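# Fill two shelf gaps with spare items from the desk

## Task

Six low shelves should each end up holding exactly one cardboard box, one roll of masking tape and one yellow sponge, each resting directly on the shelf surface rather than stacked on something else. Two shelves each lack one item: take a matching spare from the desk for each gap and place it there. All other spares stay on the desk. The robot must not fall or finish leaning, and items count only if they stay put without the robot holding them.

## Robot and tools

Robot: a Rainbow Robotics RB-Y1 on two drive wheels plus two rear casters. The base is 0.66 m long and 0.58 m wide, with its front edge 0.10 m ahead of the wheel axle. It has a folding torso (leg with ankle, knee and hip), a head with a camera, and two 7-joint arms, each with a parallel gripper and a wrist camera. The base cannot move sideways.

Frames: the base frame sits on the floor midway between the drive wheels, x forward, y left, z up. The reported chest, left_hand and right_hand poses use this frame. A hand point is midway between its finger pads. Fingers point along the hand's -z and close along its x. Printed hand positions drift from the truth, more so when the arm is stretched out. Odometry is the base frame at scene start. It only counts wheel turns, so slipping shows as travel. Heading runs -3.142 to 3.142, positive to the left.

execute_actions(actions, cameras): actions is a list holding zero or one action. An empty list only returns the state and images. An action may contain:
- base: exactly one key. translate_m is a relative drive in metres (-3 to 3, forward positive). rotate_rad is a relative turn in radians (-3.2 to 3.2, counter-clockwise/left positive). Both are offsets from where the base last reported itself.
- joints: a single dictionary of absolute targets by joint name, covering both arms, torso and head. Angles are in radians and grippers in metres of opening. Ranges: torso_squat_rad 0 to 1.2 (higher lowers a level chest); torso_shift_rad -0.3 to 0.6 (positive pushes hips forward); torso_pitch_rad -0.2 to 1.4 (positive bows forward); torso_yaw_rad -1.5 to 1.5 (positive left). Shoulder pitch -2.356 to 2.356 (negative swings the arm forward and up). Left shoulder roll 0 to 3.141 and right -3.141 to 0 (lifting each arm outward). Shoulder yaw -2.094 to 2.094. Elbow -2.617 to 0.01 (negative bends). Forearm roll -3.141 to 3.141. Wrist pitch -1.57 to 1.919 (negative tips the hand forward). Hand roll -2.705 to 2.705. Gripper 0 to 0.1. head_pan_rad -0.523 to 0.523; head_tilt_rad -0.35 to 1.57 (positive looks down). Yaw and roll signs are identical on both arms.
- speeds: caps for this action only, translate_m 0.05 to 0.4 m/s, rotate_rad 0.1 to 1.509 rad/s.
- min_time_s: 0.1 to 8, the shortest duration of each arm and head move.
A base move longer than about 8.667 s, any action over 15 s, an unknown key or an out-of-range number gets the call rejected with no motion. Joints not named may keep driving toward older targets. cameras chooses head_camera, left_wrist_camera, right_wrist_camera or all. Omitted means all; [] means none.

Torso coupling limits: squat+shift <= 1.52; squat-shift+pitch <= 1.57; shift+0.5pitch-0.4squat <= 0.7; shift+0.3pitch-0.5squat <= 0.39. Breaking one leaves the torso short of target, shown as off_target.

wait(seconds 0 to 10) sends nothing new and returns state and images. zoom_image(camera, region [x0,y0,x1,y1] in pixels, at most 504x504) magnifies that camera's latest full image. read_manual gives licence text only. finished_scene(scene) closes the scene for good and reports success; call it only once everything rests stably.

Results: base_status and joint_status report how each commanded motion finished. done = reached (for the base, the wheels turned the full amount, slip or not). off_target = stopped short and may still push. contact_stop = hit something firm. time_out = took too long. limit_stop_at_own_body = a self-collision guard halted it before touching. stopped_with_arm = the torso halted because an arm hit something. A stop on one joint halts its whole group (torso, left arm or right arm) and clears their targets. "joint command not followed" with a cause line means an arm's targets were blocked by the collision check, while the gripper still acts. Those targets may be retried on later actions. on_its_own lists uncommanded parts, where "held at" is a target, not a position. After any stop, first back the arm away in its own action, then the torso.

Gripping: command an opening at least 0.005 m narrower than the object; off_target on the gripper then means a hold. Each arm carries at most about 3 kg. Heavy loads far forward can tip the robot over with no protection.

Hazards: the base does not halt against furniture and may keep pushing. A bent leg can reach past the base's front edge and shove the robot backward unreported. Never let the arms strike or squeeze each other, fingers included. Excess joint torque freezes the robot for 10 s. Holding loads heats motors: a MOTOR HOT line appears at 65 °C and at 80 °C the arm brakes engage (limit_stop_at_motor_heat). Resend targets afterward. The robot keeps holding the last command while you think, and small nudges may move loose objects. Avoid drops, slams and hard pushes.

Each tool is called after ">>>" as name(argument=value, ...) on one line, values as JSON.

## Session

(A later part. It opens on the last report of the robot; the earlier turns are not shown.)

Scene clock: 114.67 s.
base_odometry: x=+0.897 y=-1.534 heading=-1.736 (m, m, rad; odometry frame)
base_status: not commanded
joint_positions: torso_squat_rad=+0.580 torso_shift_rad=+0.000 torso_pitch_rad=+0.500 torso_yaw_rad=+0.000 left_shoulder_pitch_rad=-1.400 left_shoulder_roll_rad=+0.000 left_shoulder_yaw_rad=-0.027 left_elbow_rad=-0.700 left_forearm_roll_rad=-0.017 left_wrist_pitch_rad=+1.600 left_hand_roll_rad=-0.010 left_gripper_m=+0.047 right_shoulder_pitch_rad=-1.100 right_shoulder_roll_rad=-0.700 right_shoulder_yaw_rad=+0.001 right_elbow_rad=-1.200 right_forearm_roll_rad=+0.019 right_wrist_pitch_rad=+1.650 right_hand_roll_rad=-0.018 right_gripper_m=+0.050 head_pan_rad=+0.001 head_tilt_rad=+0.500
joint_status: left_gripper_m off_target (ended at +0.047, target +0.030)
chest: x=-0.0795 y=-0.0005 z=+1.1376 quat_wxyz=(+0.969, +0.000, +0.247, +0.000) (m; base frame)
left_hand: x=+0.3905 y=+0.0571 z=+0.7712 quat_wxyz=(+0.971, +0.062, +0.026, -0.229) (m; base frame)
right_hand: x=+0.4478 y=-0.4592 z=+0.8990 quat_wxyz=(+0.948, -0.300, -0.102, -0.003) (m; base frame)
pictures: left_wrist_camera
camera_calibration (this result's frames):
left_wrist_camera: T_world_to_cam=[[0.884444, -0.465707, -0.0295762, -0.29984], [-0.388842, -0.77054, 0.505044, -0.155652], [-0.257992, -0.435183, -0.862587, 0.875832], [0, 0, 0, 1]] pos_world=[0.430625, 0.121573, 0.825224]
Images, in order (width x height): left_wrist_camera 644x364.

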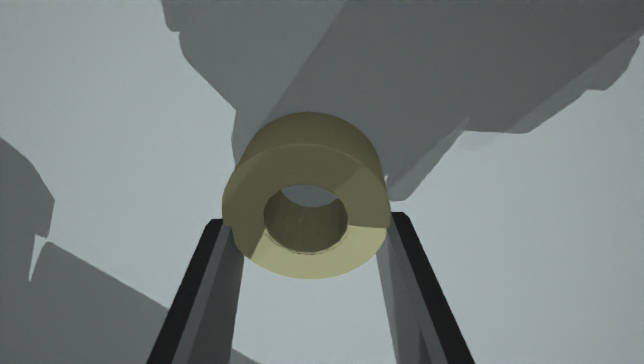

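>>> execute_actions(actions=[{"joints":{"left_gripper_m":0.09}}], cameras=[])

>>> execute_actions(actions=[{"base":{"rotate_rad":0.03},"joints":{"torso_squat_rad":0.6}}], cameras=[])

>>> execute_actions(actions=[{"joints":{"left_gripper_m":0.03}}], cameras=["left_wrist_camera"])

Scene clock: 121.93 s.
base_odometry: x=+0.897 y=-1.534 heading=-1.736 (m, m, rad; odometry frame)
base_status: not commanded
joint_positions: torso_squat_rad=+0.580 torso_shift_rad=+0.000 torso_pitch_rad=+0.500 torso_yaw_rad=+0.000 left_shoulder_pitch_rad=-1.400 left_shoulder_roll_rad=+0.000 left_shoulder_yaw_rad=-0.027 left_elbow_rad=-0.700 left_forearm_roll_rad=-0.017 left_wrist_pitch_rad=+1.600 left_hand_roll_rad=-0.010 left_gripper_m=+0.090 right_shoulder_pitch_rad=-1.100 right_shoulder_roll_rad=-0.700 right_shoulder_yaw_rad=+0.001 right_elbow_rad=-1.200 right_forearm_roll_rad=+0.019 right_wrist_pitch_rad=+1.650 right_hand_roll_rad=-0.018 right_gripper_m=+0.050 head_pan_rad=+0.001 head_tilt_rad=+0.500
joint_status: all done
chest: x=-0.0795 y=-0.0005 z=+1.1376 quat_wxyz=(+0.969, +0.000, +0.247, +0.000) (m; base frame)
left_hand: x=+0.3905 y=+0.0571 z=+0.7712 quat_wxyz=(+0.971, +0.062, +0.026, -0.229) (m; base frame)
right_hand: x=+0.4478 y=-0.4592 z=+0.8990 quat_wxyz=(+0.948, -0.300, -0.102, -0.003) (m; base frame)
pictures: none
No camera images: the call's "cameras" was empty. Leave "cameras" out to get every camera's image.

Scene clock: 122.80 s.
base_odometry: x=+0.897 y=-1.534 heading=-1.707 (m, m, rad; odometry frame)
base_status: done
joint_positions: torso_squat_rad=+0.600 torso_shift_rad=+0.000 torso_pitch_rad=+0.500 torso_yaw_rad=+0.000 left_shoulder_pitch_rad=-1.400 left_shoulder_roll_rad=+0.000 left_shoulder_yaw_rad=-0.027 left_elbow_rad=-0.700 left_forearm_roll_rad=-0.017 left_wrist_pitch_rad=+1.600 left_hand_roll_rad=-0.010 left_gripper_m=+0.090 right_shoulder_pitch_rad=-1.100 right_shoulder_roll_rad=-0.700 right_shoulder_yaw_rad=+0.001 right_elbow_rad=-1.200 right_forearm_roll_rad=+0.019 right_wrist_pitch_rad=+1.650 right_hand_roll_rad=-0.018 right_gripper_m=+0.050 head_pan_rad=+0.001 head_tilt_rad=+0.500
joint_status: all done
chest: x=-0.0795 y=-0.0005 z=+1.1298 quat_wxyz=(+0.969, +0.000, +0.247, +0.000) (m; base frame)
left_hand: x=+0.3905 y=+0.0571 z=+0.7634 quat_wxyz=(+0.971, +0.062, +0.026, -0.229) (m; base frame)
right_hand: x=+0.4479 y=-0.4592 z=+0.8912 quat_wxyz=(+0.948, -0.300, -0.102, -0.003) (m; base frame)
pictures: none
No camera images: the call's "cameras" was empty. Leave "cameras" out to get every camera's image.

Scene clock: 123.90 s.
base_odometry: x=+0.897 y=-1.534 heading=-1.707 (m, m, rad; odometry frame)
base_status: not commanded
joint_positions: torso_squat_rad=+0.600 torso_shift_rad=+0.000 torso_pitch_rad=+0.500 torso_yaw_rad=+0.000 left_shoulder_pitch_rad=-1.400 left_shoulder_roll_rad=+0.000 left_shoulder_yaw_rad=-0.027 left_elbow_rad=-0.700 left_forearm_roll_rad=-0.017 left_wrist_pitch_rad=+1.600 left_hand_roll_rad=-0.010 left_gripper_m=+0.050 right_shoulder_pitch_rad=-1.100 right_shoulder_roll_rad=-0.700 right_shoulder_yaw_rad=+0.001 right_elbow_rad=-1.200 right_forearm_roll_rad=+0.019 right_wrist_pitch_rad=+1.650 right_hand_roll_rad=-0.018 right_gripper_m=+0.050 head_pan_rad=+0.001 head_tilt_rad=+0.500
joint_status: left_gripper_m off_target (ended at +0.050, target +0.030)
chest: x=-0.0795 y=-0.0005 z=+1.1298 quat_wxyz=(+0.969, +0.000, +0.247, +0.000) (m; base frame)
left_hand: x=+0.3905 y=+0.0571 z=+0.7634 quat_wxyz=(+0.971, +0.062, +0.026, -0.229) (m; base frame)
right_hand: x=+0.4479 y=-0.4592 z=+0.8912 quat_wxyz=(+0.948, -0.300, -0.102, -0.003) (m; base frame)
pictures: left_wrist_camera
camera_calibration (this result's frames):
left_wrist_camera: T_world_to_cam=[[0.884442, -0.46571, -0.0296084, -0.300046], [-0.388828, -0.770543, 0.505051, -0.151717], [-0.258022, -0.435176, -0.862581, 0.869113], [0, 0, 0, 1]] pos_world=[0.430632, 0.121578, 0.817421]
Images, in order (width x height): left_wrist_camera 644x364.

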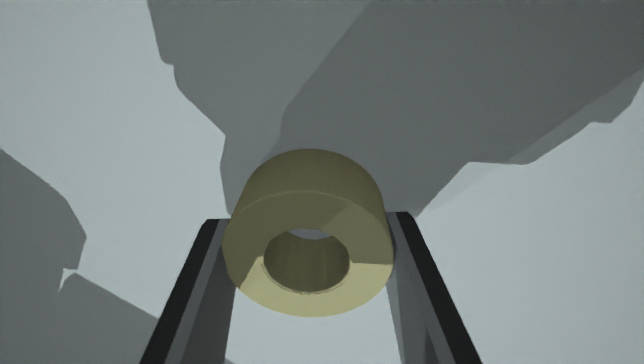

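>>> execute_actions(actions=[{"joints":{"torso_squat_rad":0.35}}], cameras=[])

>>> execute_actions(actions=[{"base":{"translate_m":-1.4}}], cameras=[])

>>> execute_actions(actions=[{"base":{"rotate_rad":1.87}}], cameras=[])

>>> execute_actions(actions=[{"base":{"translate_m":0.55},"joints":{"torso_squat_rad":0.7}}])

Scene clock: 134.23 s.
base_odometry: x=+0.897 y=-1.534 heading=-1.707 (m, m, rad; odometry frame)
base_status: not commanded
joint_positions: torso_squat_rad=+0.350 torso_shift_rad=+0.000 torso_pitch_rad=+0.500 torso_yaw_rad=+0.000 left_shoulder_pitch_rad=-1.400 left_shoulder_roll_rad=+0.000 left_shoulder_yaw_rad=-0.027 left_elbow_rad=-0.700 left_forearm_roll_rad=-0.017 left_wrist_pitch_rad=+1.600 left_hand_roll_rad=-0.010 left_gripper_m=+0.050 right_shoulder_pitch_rad=-1.100 right_shoulder_roll_rad=-0.700 right_shoulder_yaw_rad=+0.001 right_elbow_rad=-1.200 right_forearm_roll_rad=+0.019 right_wrist_pitch_rad=+1.650 right_hand_roll_rad=-0.018 right_gripper_m=+0.050 head_pan_rad=+0.001 head_tilt_rad=+0.500
joint_status: all done
chest: x=-0.0794 y=-0.0005 z=+1.2096 quat_wxyz=(+0.969, +0.000, +0.247, +0.000) (m; base frame)
left_hand: x=+0.3905 y=+0.0571 z=+0.8432 quat_wxyz=(+0.971, +0.062, +0.026, -0.229) (m; base frame)
right_hand: x=+0.4479 y=-0.4593 z=+0.9709 quat_wxyz=(+0.948, -0.300, -0.102, -0.003) (m; base frame)
pictures: none
No camera images: the call's "cameras" was empty. Leave "cameras" out to get every camera's image.

Scene clock: 139.43 s.
base_odometry: x=+1.087 y=-0.147 heading=-1.706 (m, m, rad; odometry frame)
base_status: done
joint_positions: torso_squat_rad=+0.350 torso_shift_rad=+0.000 torso_pitch_rad=+0.500 torso_yaw_rad=+0.000 left_shoulder_pitch_rad=-1.400 left_shoulder_roll_rad=+0.000 left_shoulder_yaw_rad=-0.027 left_elbow_rad=-0.700 left_forearm_roll_rad=-0.017 left_wrist_pitch_rad=+1.600 left_hand_roll_rad=-0.010 left_gripper_m=+0.050 right_shoulder_pitch_rad=-1.100 right_shoulder_roll_rad=-0.700 right_shoulder_yaw_rad=+0.001 right_elbow_rad=-1.200 right_forearm_roll_rad=+0.019 right_wrist_pitch_rad=+1.650 right_hand_roll_rad=-0.018 right_gripper_m=+0.050 head_pan_rad=+0.001 head_tilt_rad=+0.500
joint_status: not commanded
chest: x=-0.0795 y=-0.0005 z=+1.2096 quat_wxyz=(+0.969, +0.000, +0.247, +0.000) (m; base frame)
left_hand: x=+0.3905 y=+0.0571 z=+0.8433 quat_wxyz=(+0.971, +0.062, +0.026, -0.229) (m; base frame)
right_hand: x=+0.4479 y=-0.4593 z=+0.9710 quat_wxyz=(+0.948, -0.300, -0.102, -0.003) (m; base frame)
pictures: none
No camera images: the call's "cameras" was empty. Leave "cameras" out to get every camera's image.

Scene clock: 143.63 s.
base_odometry: x=+1.087 y=-0.147 heading=+0.163 (m, m, rad; odometry frame)
base_status: done
joint_positions: torso_squat_rad=+0.350 torso_shift_rad=+0.000 torso_pitch_rad=+0.500 torso_yaw_rad=+0.000 left_shoulder_pitch_rad=-1.400 left_shoulder_roll_rad=+0.000 left_shoulder_yaw_rad=-0.027 left_elbow_rad=-0.700 left_forearm_roll_rad=-0.017 left_wrist_pitch_rad=+1.600 left_hand_roll_rad=-0.010 left_gripper_m=+0.050 right_shoulder_pitch_rad=-1.100 right_shoulder_roll_rad=-0.700 right_shoulder_yaw_rad=+0.001 right_elbow_rad=-1.200 right_forearm_roll_rad=+0.019 right_wrist_pitch_rad=+1.650 right_hand_roll_rad=-0.018 right_gripper_m=+0.050 head_pan_rad=+0.001 head_tilt_rad=+0.500
joint_status: not commanded
chest: x=-0.0795 y=-0.0005 z=+1.2096 quat_wxyz=(+0.969, +0.000, +0.247, +0.000) (m; base frame)
left_hand: x=+0.3905 y=+0.0571 z=+0.8433 quat_wxyz=(+0.971, +0.062, +0.026, -0.229) (m; base frame)
right_hand: x=+0.4479 y=-0.4593 z=+0.9710 quat_wxyz=(+0.948, -0.300, -0.102, -0.003) (m; base frame)
pictures: none
No camera images: the call's "cameras" was empty. Leave "cameras" out to get every camera's image.

Scene clock: 146.37 s.
base_odometry: x=+1.630 y=-0.057 heading=+0.164 (m, m, rad; odometry frame)
base_status: done
joint_positions: torso_squat_rad=+0.700 torso_shift_rad=+0.000 torso_pitch_rad=+0.500 torso_yaw_rad=+0.000 left_shoulder_pitch_rad=-1.400 left_shoulder_roll_rad=+0.000 left_shoulder_yaw_rad=-0.027 left_elbow_rad=-0.700 left_forearm_roll_rad=-0.017 left_wrist_pitch_rad=+1.600 left_hand_roll_rad=-0.010 left_gripper_m=+0.050 right_shoulder_pitch_rad=-1.100 right_shoulder_roll_rad=-0.700 right_shoulder_yaw_rad=+0.001 right_elbow_rad=-1.200 right_forearm_roll_rad=+0.019 right_wrist_pitch_rad=+1.650 right_hand_roll_rad=-0.018 right_gripper_m=+0.050 head_pan_rad=+0.001 head_tilt_rad=+0.500
joint_status: all done
chest: x=-0.0794 y=-0.0004 z=+1.0874 quat_wxyz=(+0.969, +0.000, +0.247, +0.000) (m; base frame)
left_hand: x=+0.3904 y=+0.0571 z=+0.7210 quat_wxyz=(+0.971, +0.062, +0.026, -0.229) (m; base frame)
right_hand: x=+0.4479 y=-0.4592 z=+0.8487 quat_wxyz=(+0.948, -0.300, -0.102, -0.003) (m; base frame)
pictures: head_camera, left_wrist_camera, right_wrist_camera
camera_calibration (this result's frames):
head_camera: T_world_to_cam=[[-0.0274269, -0.999571, -0.0103108, 0.019532], [-0.81986, 0.0283947, -0.57186, 0.800303], [0.571907, -0.00723092, -0.820286, 0.943299], [0, 0, 0, 1]] pos_world=[0.117192, 0.0036201, 1.23164]
left_wrist_camera: T_world_to_cam=[[0.884434, -0.465714, -0.029777, -0.301156], [-0.388738, -0.770545, 0.505117, -0.130348], [-0.258185, -0.435167, -0.862537, 0.832532], [0, 0, 0, 1]] pos_world=[0.430629, 0.121599, 0.774963]
right_wrist_camera: T_world_to_cam=[[-0.986544, -0.0380987, -0.158997, 0.559384], [-0.0487715, 0.996772, 0.0637718, 0.462484], [0.156054, 0.0706682, -0.985217, 0.885611], [0, 0, 0, 1]] pos_world=[0.43621, -0.502264, 0.931966]
Images, in order (width x height): head_camera 896x504, left_wrist_camera 644x364, right_wrist_camera 644x364.

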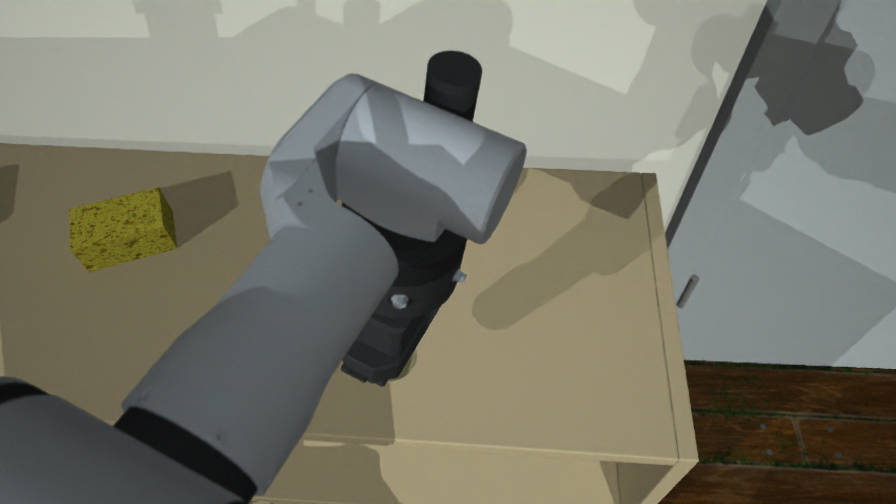

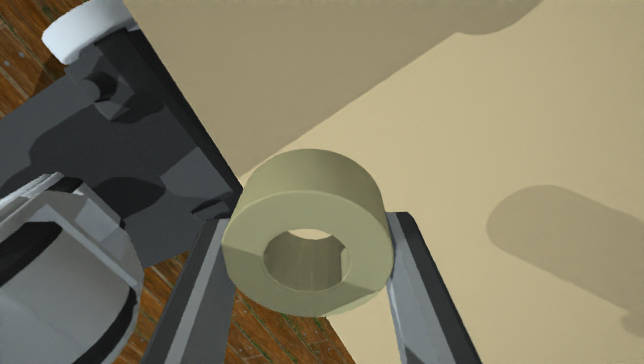

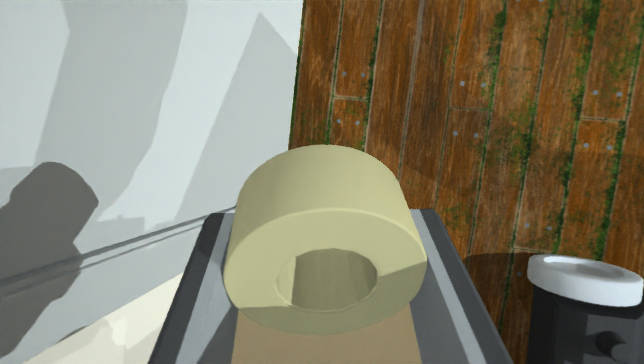

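>>> execute_actions(actions=[{"base":{"translate_m":0.1},"joints":{"torso_squat_rad":0.835}}], cameras=["left_wrist_camera","head_camera"])

Scene clock: 152.40 s.
base_odometry: x=+1.728 y=-0.041 heading=+0.164 (m, m, rad; odometry frame)
base_status: done
joint_positions: torso_squat_rad=+0.835 torso_shift_rad=+0.000 torso_pitch_rad=+0.500 torso_yaw_rad=+0.000 left_shoulder_pitch_rad=-1.400 left_shoulder_roll_rad=+0.000 left_shoulder_yaw_rad=-0.027 left_elbow_rad=-0.700 left_forearm_roll_rad=-0.017 left_wrist_pitch_rad=+1.600 left_hand_roll_rad=-0.010 left_gripper_m=+0.050 right_shoulder_pitch_rad=-1.100 right_shoulder_roll_rad=-0.700 right_shoulder_yaw_rad=+0.001 right_elbow_rad=-1.200 right_forearm_roll_rad=+0.019 right_wrist_pitch_rad=+1.650 right_hand_roll_rad=-0.018 right_gripper_m=+0.050 head_pan_rad=+0.001 head_tilt_rad=+0.500
joint_status: all done
chest: x=-0.0795 y=-0.0004 z=+1.0219 quat_wxyz=(+0.969, +0.000, +0.247, +0.000) (m; base frame)
left_hand: x=+0.3904 y=+0.0572 z=+0.6555 quat_wxyz=(+0.971, +0.062, +0.026, -0.229) (m; base frame)
right_hand: x=+0.4478 y=-0.4592 z=+0.7832 quat_wxyz=(+0.948, -0.300, -0.102, -0.003) (m; base frame)
pictures: head_camera, left_wrist_camera
camera_calibration (this result's frames):
head_camera: T_world_to_cam=[[-0.0274127, -0.999571, -0.0103206, 0.0189011], [-0.819807, 0.028388, -0.571936, 0.762842], [0.571983, -0.00721742, -0.820234, 0.889513], [0, 0, 0, 1]] pos_world=[0.117115, 0.00365745, 1.1661]
left_wrist_camera: T_world_to_cam=[[0.884443, -0.465701, -0.029728, -0.303086], [-0.38876, -0.77056, 0.505077, -0.0971939], [-0.258122, -0.435155, -0.862562, 0.776019], [0, 0, 0, 1]] pos_world=[0.430585, 0.121647, 0.709444]
Images, in order (width x height): head_camera 896x504, left_wrist_camera 644x364.

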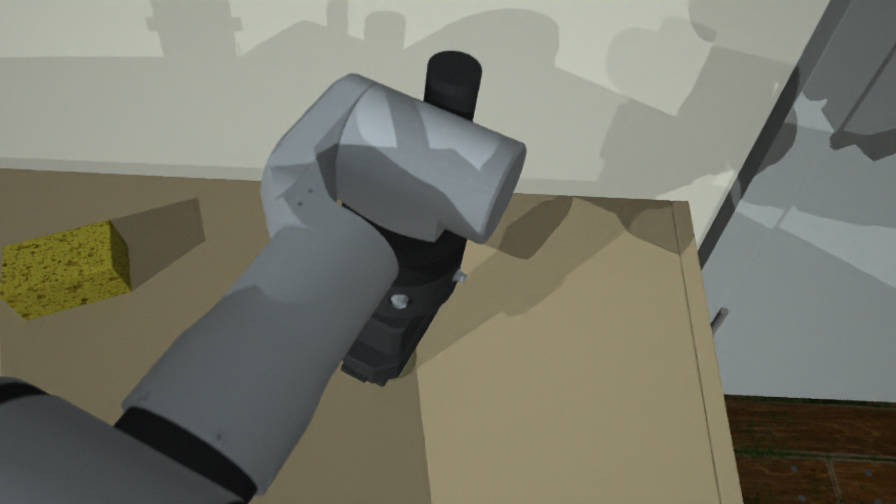

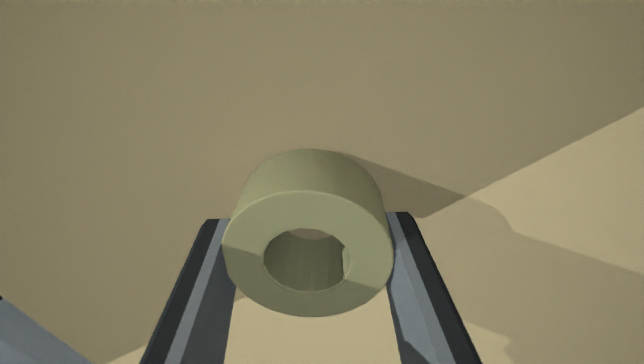

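>>> execute_actions(actions=[{"joints":{"left_gripper_m":0.1}}], cameras=[])

>>> execute_actions(actions=[{"joints":{"torso_squat_rad":0.6}}], cameras=["left_wrist_camera"])

>>> execute_actions(actions=[{"base":{"translate_m":-0.4},"joints":{"left_shoulder_roll_rad":0.5,"left_shoulder_pitch_rad":-0.8}}], cameras=[])

>>> execute_actions(actions=[{"base":{"rotate_rad":2.49},"joints":{"right_shoulder_roll_rad":0,"right_shoulder_pitch_rad":-0.95}}], cameras=[])

>>> execute_actions(actions=[{"base":{"translate_m":2.93}}], cameras=[])

>>> execute_actions(actions=[{"base":{"rotate_rad":0.65},"joints":{"head_tilt_rad":0.3}}], cameras=["head_camera"])

Scene clock: 168.17 s.
base_odometry: x=+1.728 y=-0.041 heading=+0.164 (m, m, rad; odometry frame)
base_status: not commanded
joint_positions: torso_squat_rad=+0.835 torso_shift_rad=+0.000 torso_pitch_rad=+0.500 torso_yaw_rad=+0.000 left_shoulder_pitch_rad=-1.400 left_shoulder_roll_rad=+0.000 left_shoulder_yaw_rad=-0.027 left_elbow_rad=-0.700 left_forearm_roll_rad=-0.017 left_wrist_pitch_rad=+1.600 left_hand_roll_rad=-0.010 left_gripper_m=+0.100 right_shoulder_pitch_rad=-1.100 right_shoulder_roll_rad=-0.700 right_shoulder_yaw_rad=+0.001 right_elbow_rad=-1.200 right_forearm_roll_rad=+0.019 right_wrist_pitch_rad=+1.650 right_hand_roll_rad=-0.018 right_gripper_m=+0.050 head_pan_rad=+0.001 head_tilt_rad=+0.500
joint_status: all done
chest: x=-0.0795 y=-0.0004 z=+1.0219 quat_wxyz=(+0.969, +0.000, +0.247, +0.000) (m; base frame)
left_hand: x=+0.3904 y=+0.0572 z=+0.6555 quat_wxyz=(+0.971, +0.062, +0.026, -0.229) (m; base frame)
right_hand: x=+0.4478 y=-0.4592 z=+0.7832 quat_wxyz=(+0.948, -0.300, -0.102, -0.003) (m; base frame)
pictures: none
No camera images: the call's "cameras" was empty. Leave "cameras" out to get every camera's image.

Scene clock: 169.77 s.
base_odometry: x=+1.728 y=-0.041 heading=+0.164 (m, m, rad; odometry frame)
base_status: not commanded
joint_positions: torso_squat_rad=+0.600 torso_shift_rad=+0.000 torso_pitch_rad=+0.500 torso_yaw_rad=+0.000 left_shoulder_pitch_rad=-1.400 left_shoulder_roll_rad=+0.000 left_shoulder_yaw_rad=-0.027 left_elbow_rad=-0.700 left_forearm_roll_rad=-0.017 left_wrist_pitch_rad=+1.600 left_hand_roll_rad=-0.010 left_gripper_m=+0.100 right_shoulder_pitch_rad=-1.100 right_shoulder_roll_rad=-0.700 right_shoulder_yaw_rad=+0.001 right_elbow_rad=-1.200 right_forearm_roll_rad=+0.019 right_wrist_pitch_rad=+1.650 right_hand_roll_rad=-0.018 right_gripper_m=+0.050 head_pan_rad=+0.001 head_tilt_rad=+0.500
joint_status: all done
chest: x=-0.0795 y=-0.0005 z=+1.1298 quat_wxyz=(+0.969, +0.000, +0.247, +0.000) (m; base frame)
left_hand: x=+0.3904 y=+0.0571 z=+0.7634 quat_wxyz=(+0.971, +0.062, +0.026, -0.229) (m; base frame)
right_hand: x=+0.4478 y=-0.4592 z=+0.8911 quat_wxyz=(+0.948, -0.300, -0.102, -0.003) (m; base frame)
pictures: left_wrist_camera
camera_calibration (this result's frames):
left_wrist_camera: T_world_to_cam=[[0.884443, -0.465703, -0.0296864, -0.299955], [-0.388785, -0.77056, 0.505058, -0.151718], [-0.258082, -0.435153, -0.862575, 0.869085], [0, 0, 0, 1]] pos_world=[0.430603, 0.121588, 0.817372]
Images, in order (width x height): left_wrist_camera 644x364.

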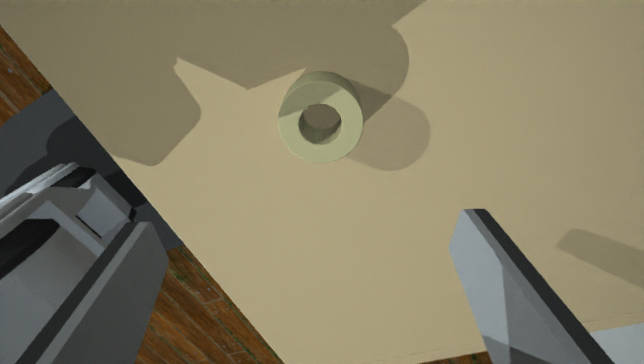

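Scene clock: 180.33 s.
TORQUE FAULT: left_elbow_rad reached its load limit. The robot stopped for 10 seconds, dropped its targets and accepts commands again. The stop added 8.9 s to the call and to motion_time.
base_odometry: x=+1.651 y=-0.054 heading=+0.164 (m, m, rad; odometry frame)
base_status: translate_m torque_fault (by the wheels' count: -0.079 of -0.400)
joint_positions: torso_squat_rad=+0.600 torso_shift_rad=+0.000 torso_pitch_rad=+0.500 torso_yaw_rad=+0.000 left_shoulder_pitch_rad=-1.036 left_shoulder_roll_rad=+0.299 left_shoulder_yaw_rad=-0.027 left_elbow_rad=-0.712 left_forearm_roll_rad=-0.017 left_wrist_pitch_rad=+1.600 left_hand_roll_rad=-0.010 left_gripper_m=+0.100 right_shoulder_pitch_rad=-1.100 right_shoulder_roll_rad=-0.700 right_shoulder_yaw_rad=+0.001 right_elbow_rad=-1.200 right_forearm_roll_rad=+0.019 right_wrist_pitch_rad=+1.650 right_hand_roll_rad=-0.018 right_gripper_m=+0.050 head_pan_rad=+0.001 head_tilt_rad=+0.500
joint_status: left_shoulder_pitch_rad torque_fault (moved +0.363 of +0.600); left_shoulder_roll_rad torque_fault (moved +0.299 of +0.500)
on_its_own: left_shoulder_pitch_rad is held at -1.036, not at your -0.800, since a torque_fault; left_shoulder_roll_rad is held at +0.299, not at your +0.500, since a torque_fault
chest: x=-0.0795 y=-0.0004 z=+1.1298 quat_wxyz=(+0.969, +0.000, +0.247, +0.000) (m; base frame)
left_hand: x=+0.2847 y=+0.3059 z=+0.6614 quat_wxyz=(+0.967, +0.162, +0.177, -0.087) (m; base frame)
right_hand: x=+0.4478 y=-0.4593 z=+0.8911 quat_wxyz=(+0.948, -0.300, -0.102, -0.003) (m; base frame)
pictures: none
No camera images: the call's "cameras" was empty. Leave "cameras" out to get every camera's image.

not run: a stop came earlier in this reply.

not run: a stop came earlier in this reply.

not run: a stop came earlier in this reply.

My mistake: I lowered the left hand onto the shelf. Raise it and continue.

>>> execute_actions(actions=[{"joints":{"left_shoulder_roll_rad":0.6,"left_shoulder_pitch_rad":-1.4,"right_gripper_m":0.03}}], cameras=["head_camera"])

>>> execute_actions(actions=[{"base":{"translate_m":-0.32}}], cameras=[])

>>> execute_actions(actions=[{"base":{"rotate_rad":2.49},"joints":{"right_shoulder_roll_rad":0,"right_shoulder_pitch_rad":-0.95}}], cameras=[])

>>> execute_actions(actions=[{"base":{"translate_m":2.93}}], cameras=[])

>>> execute_actions(actions=[{"base":{"rotate_rad":0.65},"joints":{"head_tilt_rad":0.3}}], cameras=["head_camera"])

Scene clock: 189.67 s.
base_odometry: x=+1.651 y=-0.054 heading=+0.164 (m, m, rad; odometry frame)
base_status: not commanded
joint_positions: torso_squat_rad=+0.600 torso_shift_rad=+0.000 torso_pitch_rad=+0.500 torso_yaw_rad=+0.000 left_shoulder_pitch_rad=-1.400 left_shoulder_roll_rad=+0.600 left_shoulder_yaw_rad=-0.027 left_elbow_rad=-0.712 left_forearm_roll_rad=-0.017 left_wrist_pitch_rad=+1.600 left_hand_roll_rad=-0.010 left_gripper_m=+0.100 right_shoulder_pitch_rad=-1.100 right_shoulder_roll_rad=-0.700 right_shoulder_yaw_rad=+0.001 right_elbow_rad=-1.200 right_forearm_roll_rad=+0.019 right_wrist_pitch_rad=+1.650 right_hand_roll_rad=-0.018 right_gripper_m=+0.050 head_pan_rad=+0.001 head_tilt_rad=+0.500
joint_status: right_gripper_m off_target (ended at +0.050, target +0.030); the others done
chest: x=-0.0795 y=-0.0004 z=+1.1298 quat_wxyz=(+0.969, +0.000, +0.247, +0.000) (m; base frame)
left_hand: x=+0.4674 y=+0.4090 z=+0.8694 quat_wxyz=(+0.969, +0.247, -0.024, +0.000) (m; base frame)
right_hand: x=+0.4478 y=-0.4593 z=+0.8912 quat_wxyz=(+0.948, -0.300, -0.102, -0.003) (m; base frame)
pictures: head_camera
camera_calibration (this result's frames):
head_camera: T_world_to_cam=[[-0.0274086, -0.999571, -0.0103222, 0.019963], [-0.819731, 0.0283846, -0.572045, 0.824683], [0.572093, -0.00721751, -0.820157, 0.977962], [0, 0, 0, 1]] pos_world=[0.11708, 0.00360461, 1.27404]
Images, in order (width x height): head_camera 896x504.

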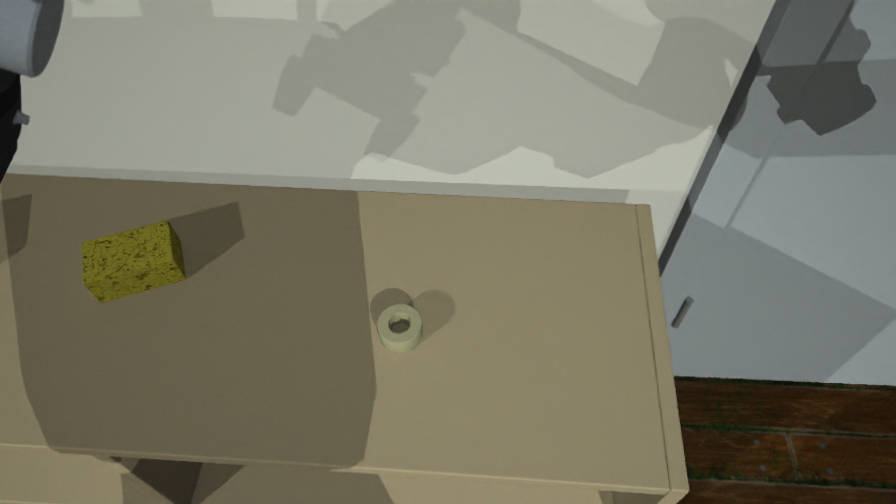

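Scene clock: 191.90 s.
base_odometry: x=+1.335 y=-0.106 heading=+0.165 (m, m, rad; odometry frame)
base_status: done
joint_positions: torso_squat_rad=+0.600 torso_shift_rad=+0.000 torso_pitch_rad=+0.500 torso_yaw_rad=+0.000 left_shoulder_pitch_rad=-1.400 left_shoulder_roll_rad=+0.600 left_shoulder_yaw_rad=-0.027 left_elbow_rad=-0.712 left_forearm_roll_rad=-0.017 left_wrist_pitch_rad=+1.600 left_hand_roll_rad=-0.010 left_gripper_m=+0.100 right_shoulder_pitch_rad=-1.100 right_shoulder_roll_rad=-0.700 right_shoulder_yaw_rad=+0.001 right_elbow_rad=-1.200 right_forearm_roll_rad=+0.019 right_wrist_pitch_rad=+1.650 right_hand_roll_rad=-0.018 right_gripper_m=+0.050 head_pan_rad=+0.001 head_tilt_rad=+0.500
joint_status: not commanded
chest: x=-0.0796 y=-0.0004 z=+1.1298 quat_wxyz=(+0.969, +0.000, +0.247, +0.000) (m; base frame)
left_hand: x=+0.4673 y=+0.4091 z=+0.8694 quat_wxyz=(+0.969, +0.247, -0.024, +0.000) (m; base frame)
right_hand: x=+0.4478 y=-0.4592 z=+0.8912 quat_wxyz=(+0.948, -0.300, -0.102, -0.003) (m; base frame)
pictures: none
No camera images: the call's "cameras" was empty. Leave "cameras" out to get every camera's image.

Scene clock: 196.70 s.
base_odometry: x=+1.335 y=-0.106 heading=+2.654 (m, m, rad; odometry frame)
base_status: done
joint_positions: torso_squat_rad=+0.600 torso_shift_rad=+0.000 torso_pitch_rad=+0.500 torso_yaw_rad=+0.000 left_shoulder_pitch_rad=-1.400 left_shoulder_roll_rad=+0.600 left_shoulder_yaw_rad=-0.027 left_elbow_rad=-0.712 left_forearm_roll_rad=-0.017 left_wrist_pitch_rad=+1.600 left_hand_roll_rad=-0.010 left_gripper_m=+0.100 right_shoulder_pitch_rad=-0.950 right_shoulder_roll_rad=+0.000 right_shoulder_yaw_rad=+0.001 right_elbow_rad=-1.200 right_forearm_roll_rad=+0.019 right_wrist_pitch_rad=+1.650 right_hand_roll_rad=-0.018 right_gripper_m=+0.050 head_pan_rad=+0.001 head_tilt_rad=+0.500
joint_status: all done
chest: x=-0.0795 y=-0.0004 z=+1.1298 quat_wxyz=(+0.969, +0.000, +0.247, +0.000) (m; base frame)
left_hand: x=+0.4673 y=+0.4090 z=+0.8693 quat_wxyz=(+0.969, +0.247, -0.024, +0.000) (m; base frame)
right_hand: x=+0.3221 y=-0.0987 z=+0.7054 quat_wxyz=(+0.989, -0.006, +0.023, +0.148) (m; base frame)
pictures: none
No camera images: the call's "cameras" was empty. Leave "cameras" out to get every camera's image.

Scene clock: 205.57 s.
base_odometry: x=-1.254 y=+1.265 heading=+2.655 (m, m, rad; odometry frame)
base_status: done
joint_positions: torso_squat_rad=+0.600 torso_shift_rad=+0.000 torso_pitch_rad=+0.500 torso_yaw_rad=+0.000 left_shoulder_pitch_rad=-1.400 left_shoulder_roll_rad=+0.600 left_shoulder_yaw_rad=-0.027 left_elbow_rad=-0.712 left_forearm_roll_rad=-0.017 left_wrist_pitch_rad=+1.600 left_hand_roll_rad=-0.010 left_gripper_m=+0.100 right_shoulder_pitch_rad=-0.950 right_shoulder_roll_rad=+0.000 right_shoulder_yaw_rad=+0.001 right_elbow_rad=-1.200 right_forearm_roll_rad=+0.019 right_wrist_pitch_rad=+1.650 right_hand_roll_rad=-0.018 right_gripper_m=+0.050 head_pan_rad=+0.001 head_tilt_rad=+0.500
joint_status: not commanded
chest: x=-0.0794 y=-0.0004 z=+1.1298 quat_wxyz=(+0.969, +0.000, +0.247, +0.000) (m; base frame)
left_hand: x=+0.4674 y=+0.4090 z=+0.8692 quat_wxyz=(+0.969, +0.247, -0.024, +0.000) (m; base frame)
right_hand: x=+0.3220 y=-0.0987 z=+0.7052 quat_wxyz=(+0.989, -0.006, +0.023, +0.148) (m; base frame)
pictures: none
No camera images: the call's "cameras" was empty. Leave "cameras" out to get every camera's image.

Scene clock: 208.17 s.
base_odometry: x=-1.254 y=+1.265 heading=-2.979 (m, m, rad; odometry frame)
base_status: done
joint_positions: torso_squat_rad=+0.600 torso_shift_rad=+0.000 torso_pitch_rad=+0.500 torso_yaw_rad=+0.000 left_shoulder_pitch_rad=-1.400 left_shoulder_roll_rad=+0.600 left_shoulder_yaw_rad=-0.027 left_elbow_rad=-0.712 left_forearm_roll_rad=-0.017 left_wrist_pitch_rad=+1.600 left_hand_roll_rad=-0.010 left_gripper_m=+0.100 right_shoulder_pitch_rad=-0.950 right_shoulder_roll_rad=+0.000 right_shoulder_yaw_rad=+0.001 right_elbow_rad=-1.200 right_forearm_roll_rad=+0.019 right_wrist_pitch_rad=+1.650 right_hand_roll_rad=-0.018 right_gripper_m=+0.050 head_pan_rad=+0.001 head_tilt_rad=+0.300
joint_status: all done
chest: x=-0.0794 y=-0.0004 z=+1.1298 quat_wxyz=(+0.969, +0.000, +0.247, +0.000) (m; base frame)
left_hand: x=+0.4674 y=+0.4090 z=+0.8692 quat_wxyz=(+0.969, +0.247, -0.024, +0.000) (m; base frame)
right_hand: x=+0.3220 y=-0.0987 z=+0.7052 quat_wxyz=(+0.989, -0.006, +0.023, +0.148) (m; base frame)
pictures: head_camera
camera_calibration (this result's frames):
head_camera: T_world_to_cam=[[-0.02499, -0.999565, -0.015667, 0.0268304], [-0.689871, 0.0285853, -0.723368, 1.01602], [0.723501, -0.00726874, -0.690285, 0.804307], [0, 0, 0, 1]] pos_world=[0.119676, 0.0036218, 1.29058]
Images, in order (width x height): head_camera 896x504.

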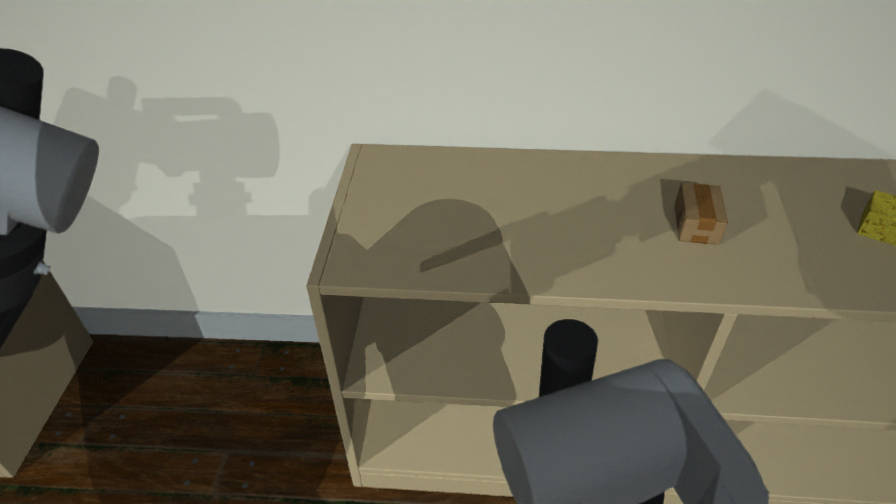

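>>> execute_actions(actions=[{"base":{"translate_m":0.55},"joints":{"head_tilt_rad":0.7}}], cameras=[])

>>> execute_actions(actions=[{"joints":{"torso_squat_rad":0.74}}], cameras=["right_wrist_camera"])

>>> execute_actions(actions=[{"joints":{"right_gripper_m":0.1}}], cameras=[])

>>> execute_actions(actions=[{"joints":{"torso_squat_rad":0.5}}], cameras=["right_wrist_camera","head_camera"])

Scene clock: 218.07 s.
base_odometry: x=-1.797 y=+1.176 heading=-2.979 (m, m, rad; odometry frame)
base_status: done
joint_positions: torso_squat_rad=+0.600 torso_shift_rad=+0.000 torso_pitch_rad=+0.500 torso_yaw_rad=+0.000 left_shoulder_pitch_rad=-1.400 left_shoulder_roll_rad=+0.600 left_shoulder_yaw_rad=-0.027 left_elbow_rad=-0.712 left_forearm_roll_rad=-0.017 left_wrist_pitch_rad=+1.600 left_hand_roll_rad=-0.010 left_gripper_m=+0.100 right_shoulder_pitch_rad=-0.950 right_shoulder_roll_rad=+0.000 right_shoulder_yaw_rad=+0.001 right_elbow_rad=-1.200 right_forearm_roll_rad=+0.019 right_wrist_pitch_rad=+1.650 right_hand_roll_rad=-0.018 right_gripper_m=+0.050 head_pan_rad=+0.001 head_tilt_rad=+0.700
joint_status: all done
chest: x=-0.0794 y=-0.0004 z=+1.1298 quat_wxyz=(+0.969, +0.000, +0.247, +0.000) (m; base frame)
left_hand: x=+0.4674 y=+0.4090 z=+0.8691 quat_wxyz=(+0.969, +0.247, -0.024, +0.000) (m; base frame)
right_hand: x=+0.3220 y=-0.0987 z=+0.7052 quat_wxyz=(+0.989, -0.006, +0.023, +0.148) (m; base frame)
pictures: none
No camera images: the call's "cameras" was empty. Leave "cameras" out to get every camera's image.

Scene clock: 219.33 s.
base_odometry: x=-1.797 y=+1.176 heading=-2.979 (m, m, rad; odometry frame)
base_status: not commanded
joint_positions: torso_squat_rad=+0.740 torso_shift_rad=+0.000 torso_pitch_rad=+0.500 torso_yaw_rad=+0.000 left_shoulder_pitch_rad=-1.400 left_shoulder_roll_rad=+0.600 left_shoulder_yaw_rad=-0.027 left_elbow_rad=-0.712 left_forearm_roll_rad=-0.017 left_wrist_pitch_rad=+1.600 left_hand_roll_rad=-0.010 left_gripper_m=+0.100 right_shoulder_pitch_rad=-0.950 right_shoulder_roll_rad=+0.000 right_shoulder_yaw_rad=+0.001 right_elbow_rad=-1.200 right_forearm_roll_rad=+0.019 right_wrist_pitch_rad=+1.650 right_hand_roll_rad=-0.018 right_gripper_m=+0.050 head_pan_rad=+0.001 head_tilt_rad=+0.700
joint_status: all done
chest: x=-0.0795 y=-0.0004 z=+1.0690 quat_wxyz=(+0.969, +0.000, +0.247, +0.000) (m; base frame)
left_hand: x=+0.4673 y=+0.4090 z=+0.8084 quat_wxyz=(+0.969, +0.247, -0.024, +0.000) (m; base frame)
right_hand: x=+0.3220 y=-0.0987 z=+0.6445 quat_wxyz=(+0.989, -0.006, +0.023, +0.148) (m; base frame)
pictures: right_wrist_camera
camera_calibration (this result's frames):
right_wrist_camera: T_world_to_cam=[[-0.95104, -0.296799, 0.0862138, 0.221495], [-0.180832, 0.760574, 0.623561, -0.231526], [-0.250644, 0.577441, -0.777007, 0.725305], [0, 0, 0, 1]] pos_world=[0.350577, -0.176988, 0.688841]
Images, in order (width x height): right_wrist_camera 644x364.

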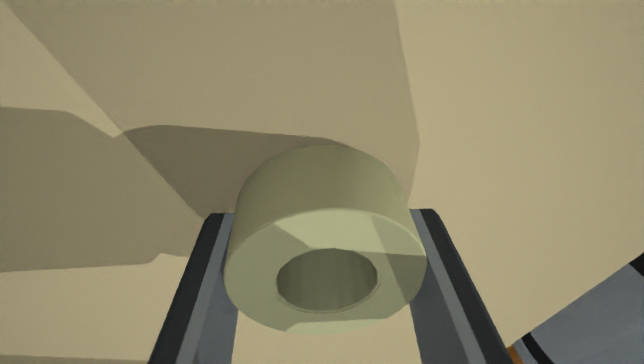

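Scene clock: 220.53 s.
base_odometry: x=-1.797 y=+1.176 heading=-2.979 (m, m, rad; odometry frame)
base_status: not commanded
joint_positions: torso_squat_rad=+0.740 torso_shift_rad=+0.000 torso_pitch_rad=+0.500 torso_yaw_rad=+0.000 left_shoulder_pitch_rad=-1.400 left_shoulder_roll_rad=+0.600 left_shoulder_yaw_rad=-0.027 left_elbow_rad=-0.712 left_forearm_roll_rad=-0.017 left_wrist_pitch_rad=+1.600 left_hand_roll_rad=-0.010 left_gripper_m=+0.100 right_shoulder_pitch_rad=-0.950 right_shoulder_roll_rad=+0.000 right_shoulder_yaw_rad=+0.001 right_elbow_rad=-1.200 right_forearm_roll_rad=+0.019 right_wrist_pitch_rad=+1.650 right_hand_roll_rad=-0.018 right_gripper_m=+0.100 head_pan_rad=+0.001 head_tilt_rad=+0.700
joint_status: all done
chest: x=-0.0795 y=-0.0004 z=+1.0690 quat_wxyz=(+0.969, +0.000, +0.247, +0.000) (m; base frame)
left_hand: x=+0.4673 y=+0.4090 z=+0.8084 quat_wxyz=(+0.969, +0.247, -0.024, +0.000) (m; base frame)
right_hand: x=+0.3220 y=-0.0987 z=+0.6445 quat_wxyz=(+0.989, -0.006, +0.023, +0.148) (m; base frame)
pictures: none
No camera images: the call's "cameras" was empty. Leave "cameras" out to get every camera's image.

Scene clock: 222.17 s.
base_odometry: x=-1.797 y=+1.176 heading=-2.979 (m, m, rad; odometry frame)
base_status: not commanded
joint_positions: torso_squat_rad=+0.500 torso_shift_rad=+0.000 torso_pitch_rad=+0.500 torso_yaw_rad=+0.000 left_shoulder_pitch_rad=-1.400 left_shoulder_roll_rad=+0.600 left_shoulder_yaw_rad=-0.027 left_elbow_rad=-0.712 left_forearm_roll_rad=-0.017 left_wrist_pitch_rad=+1.600 left_hand_roll_rad=-0.010 left_gripper_m=+0.100 right_shoulder_pitch_rad=-0.950 right_shoulder_roll_rad=+0.000 right_shoulder_yaw_rad=+0.001 right_elbow_rad=-1.200 right_forearm_roll_rad=+0.019 right_wrist_pitch_rad=+1.650 right_hand_roll_rad=-0.018 right_gripper_m=+0.100 head_pan_rad=+0.001 head_tilt_rad=+0.700
joint_status: all done
chest: x=-0.0795 y=-0.0004 z=+1.1663 quat_wxyz=(+0.969, +0.000, +0.247, +0.000) (m; base frame)
left_hand: x=+0.4674 y=+0.4090 z=+0.9057 quat_wxyz=(+0.969, +0.247, -0.024, +0.000) (m; base frame)
right_hand: x=+0.3220 y=-0.0988 z=+0.7418 quat_wxyz=(+0.989, -0.006, +0.023, +0.148) (m; base frame)
pictures: head_camera, right_wrist_camera
camera_calibration (this result's frames):
head_camera: T_world_to_cam=[[-0.0287353, -0.999577, -0.00449337, 0.0126415], [-0.917071, 0.0281513, -0.397729, 0.617038], [0.397687, -0.00730811, -0.917492, 1.14373], [0, 0, 0, 1]] pos_world=[0.111386, 0.00362415, 1.29483]
right_wrist_camera: T_world_to_cam=[[-0.951038, -0.296801, 0.0862312, 0.21309], [-0.180821, 0.760572, 0.623566, -0.292199], [-0.25066, 0.577442, -0.777001, 0.800985], [0, 0, 0, 1]] pos_world=[0.350596, -0.177038, 0.786196]
Images, in order (width x height): head_camera 896x504, right_wrist_camera 644x364.

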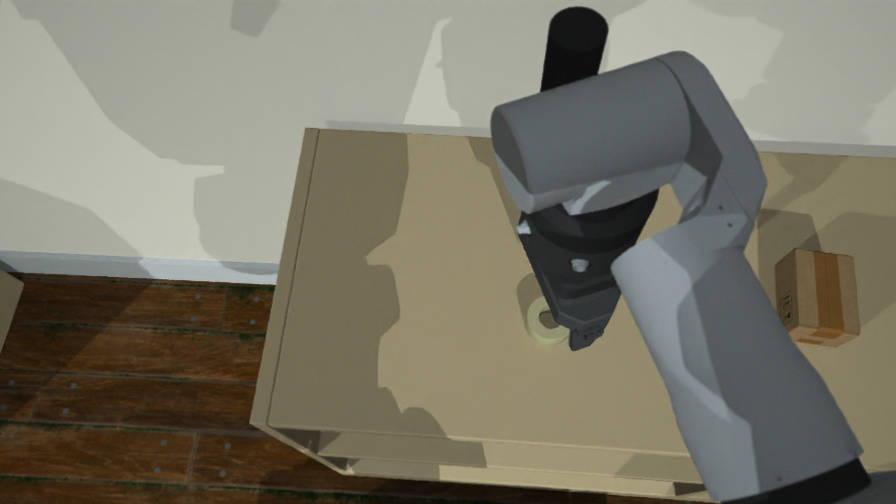

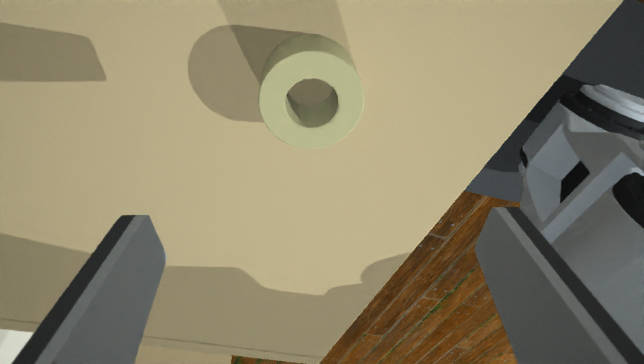

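>>> finished_scene(scene=1)

The scene is finished: the task was done.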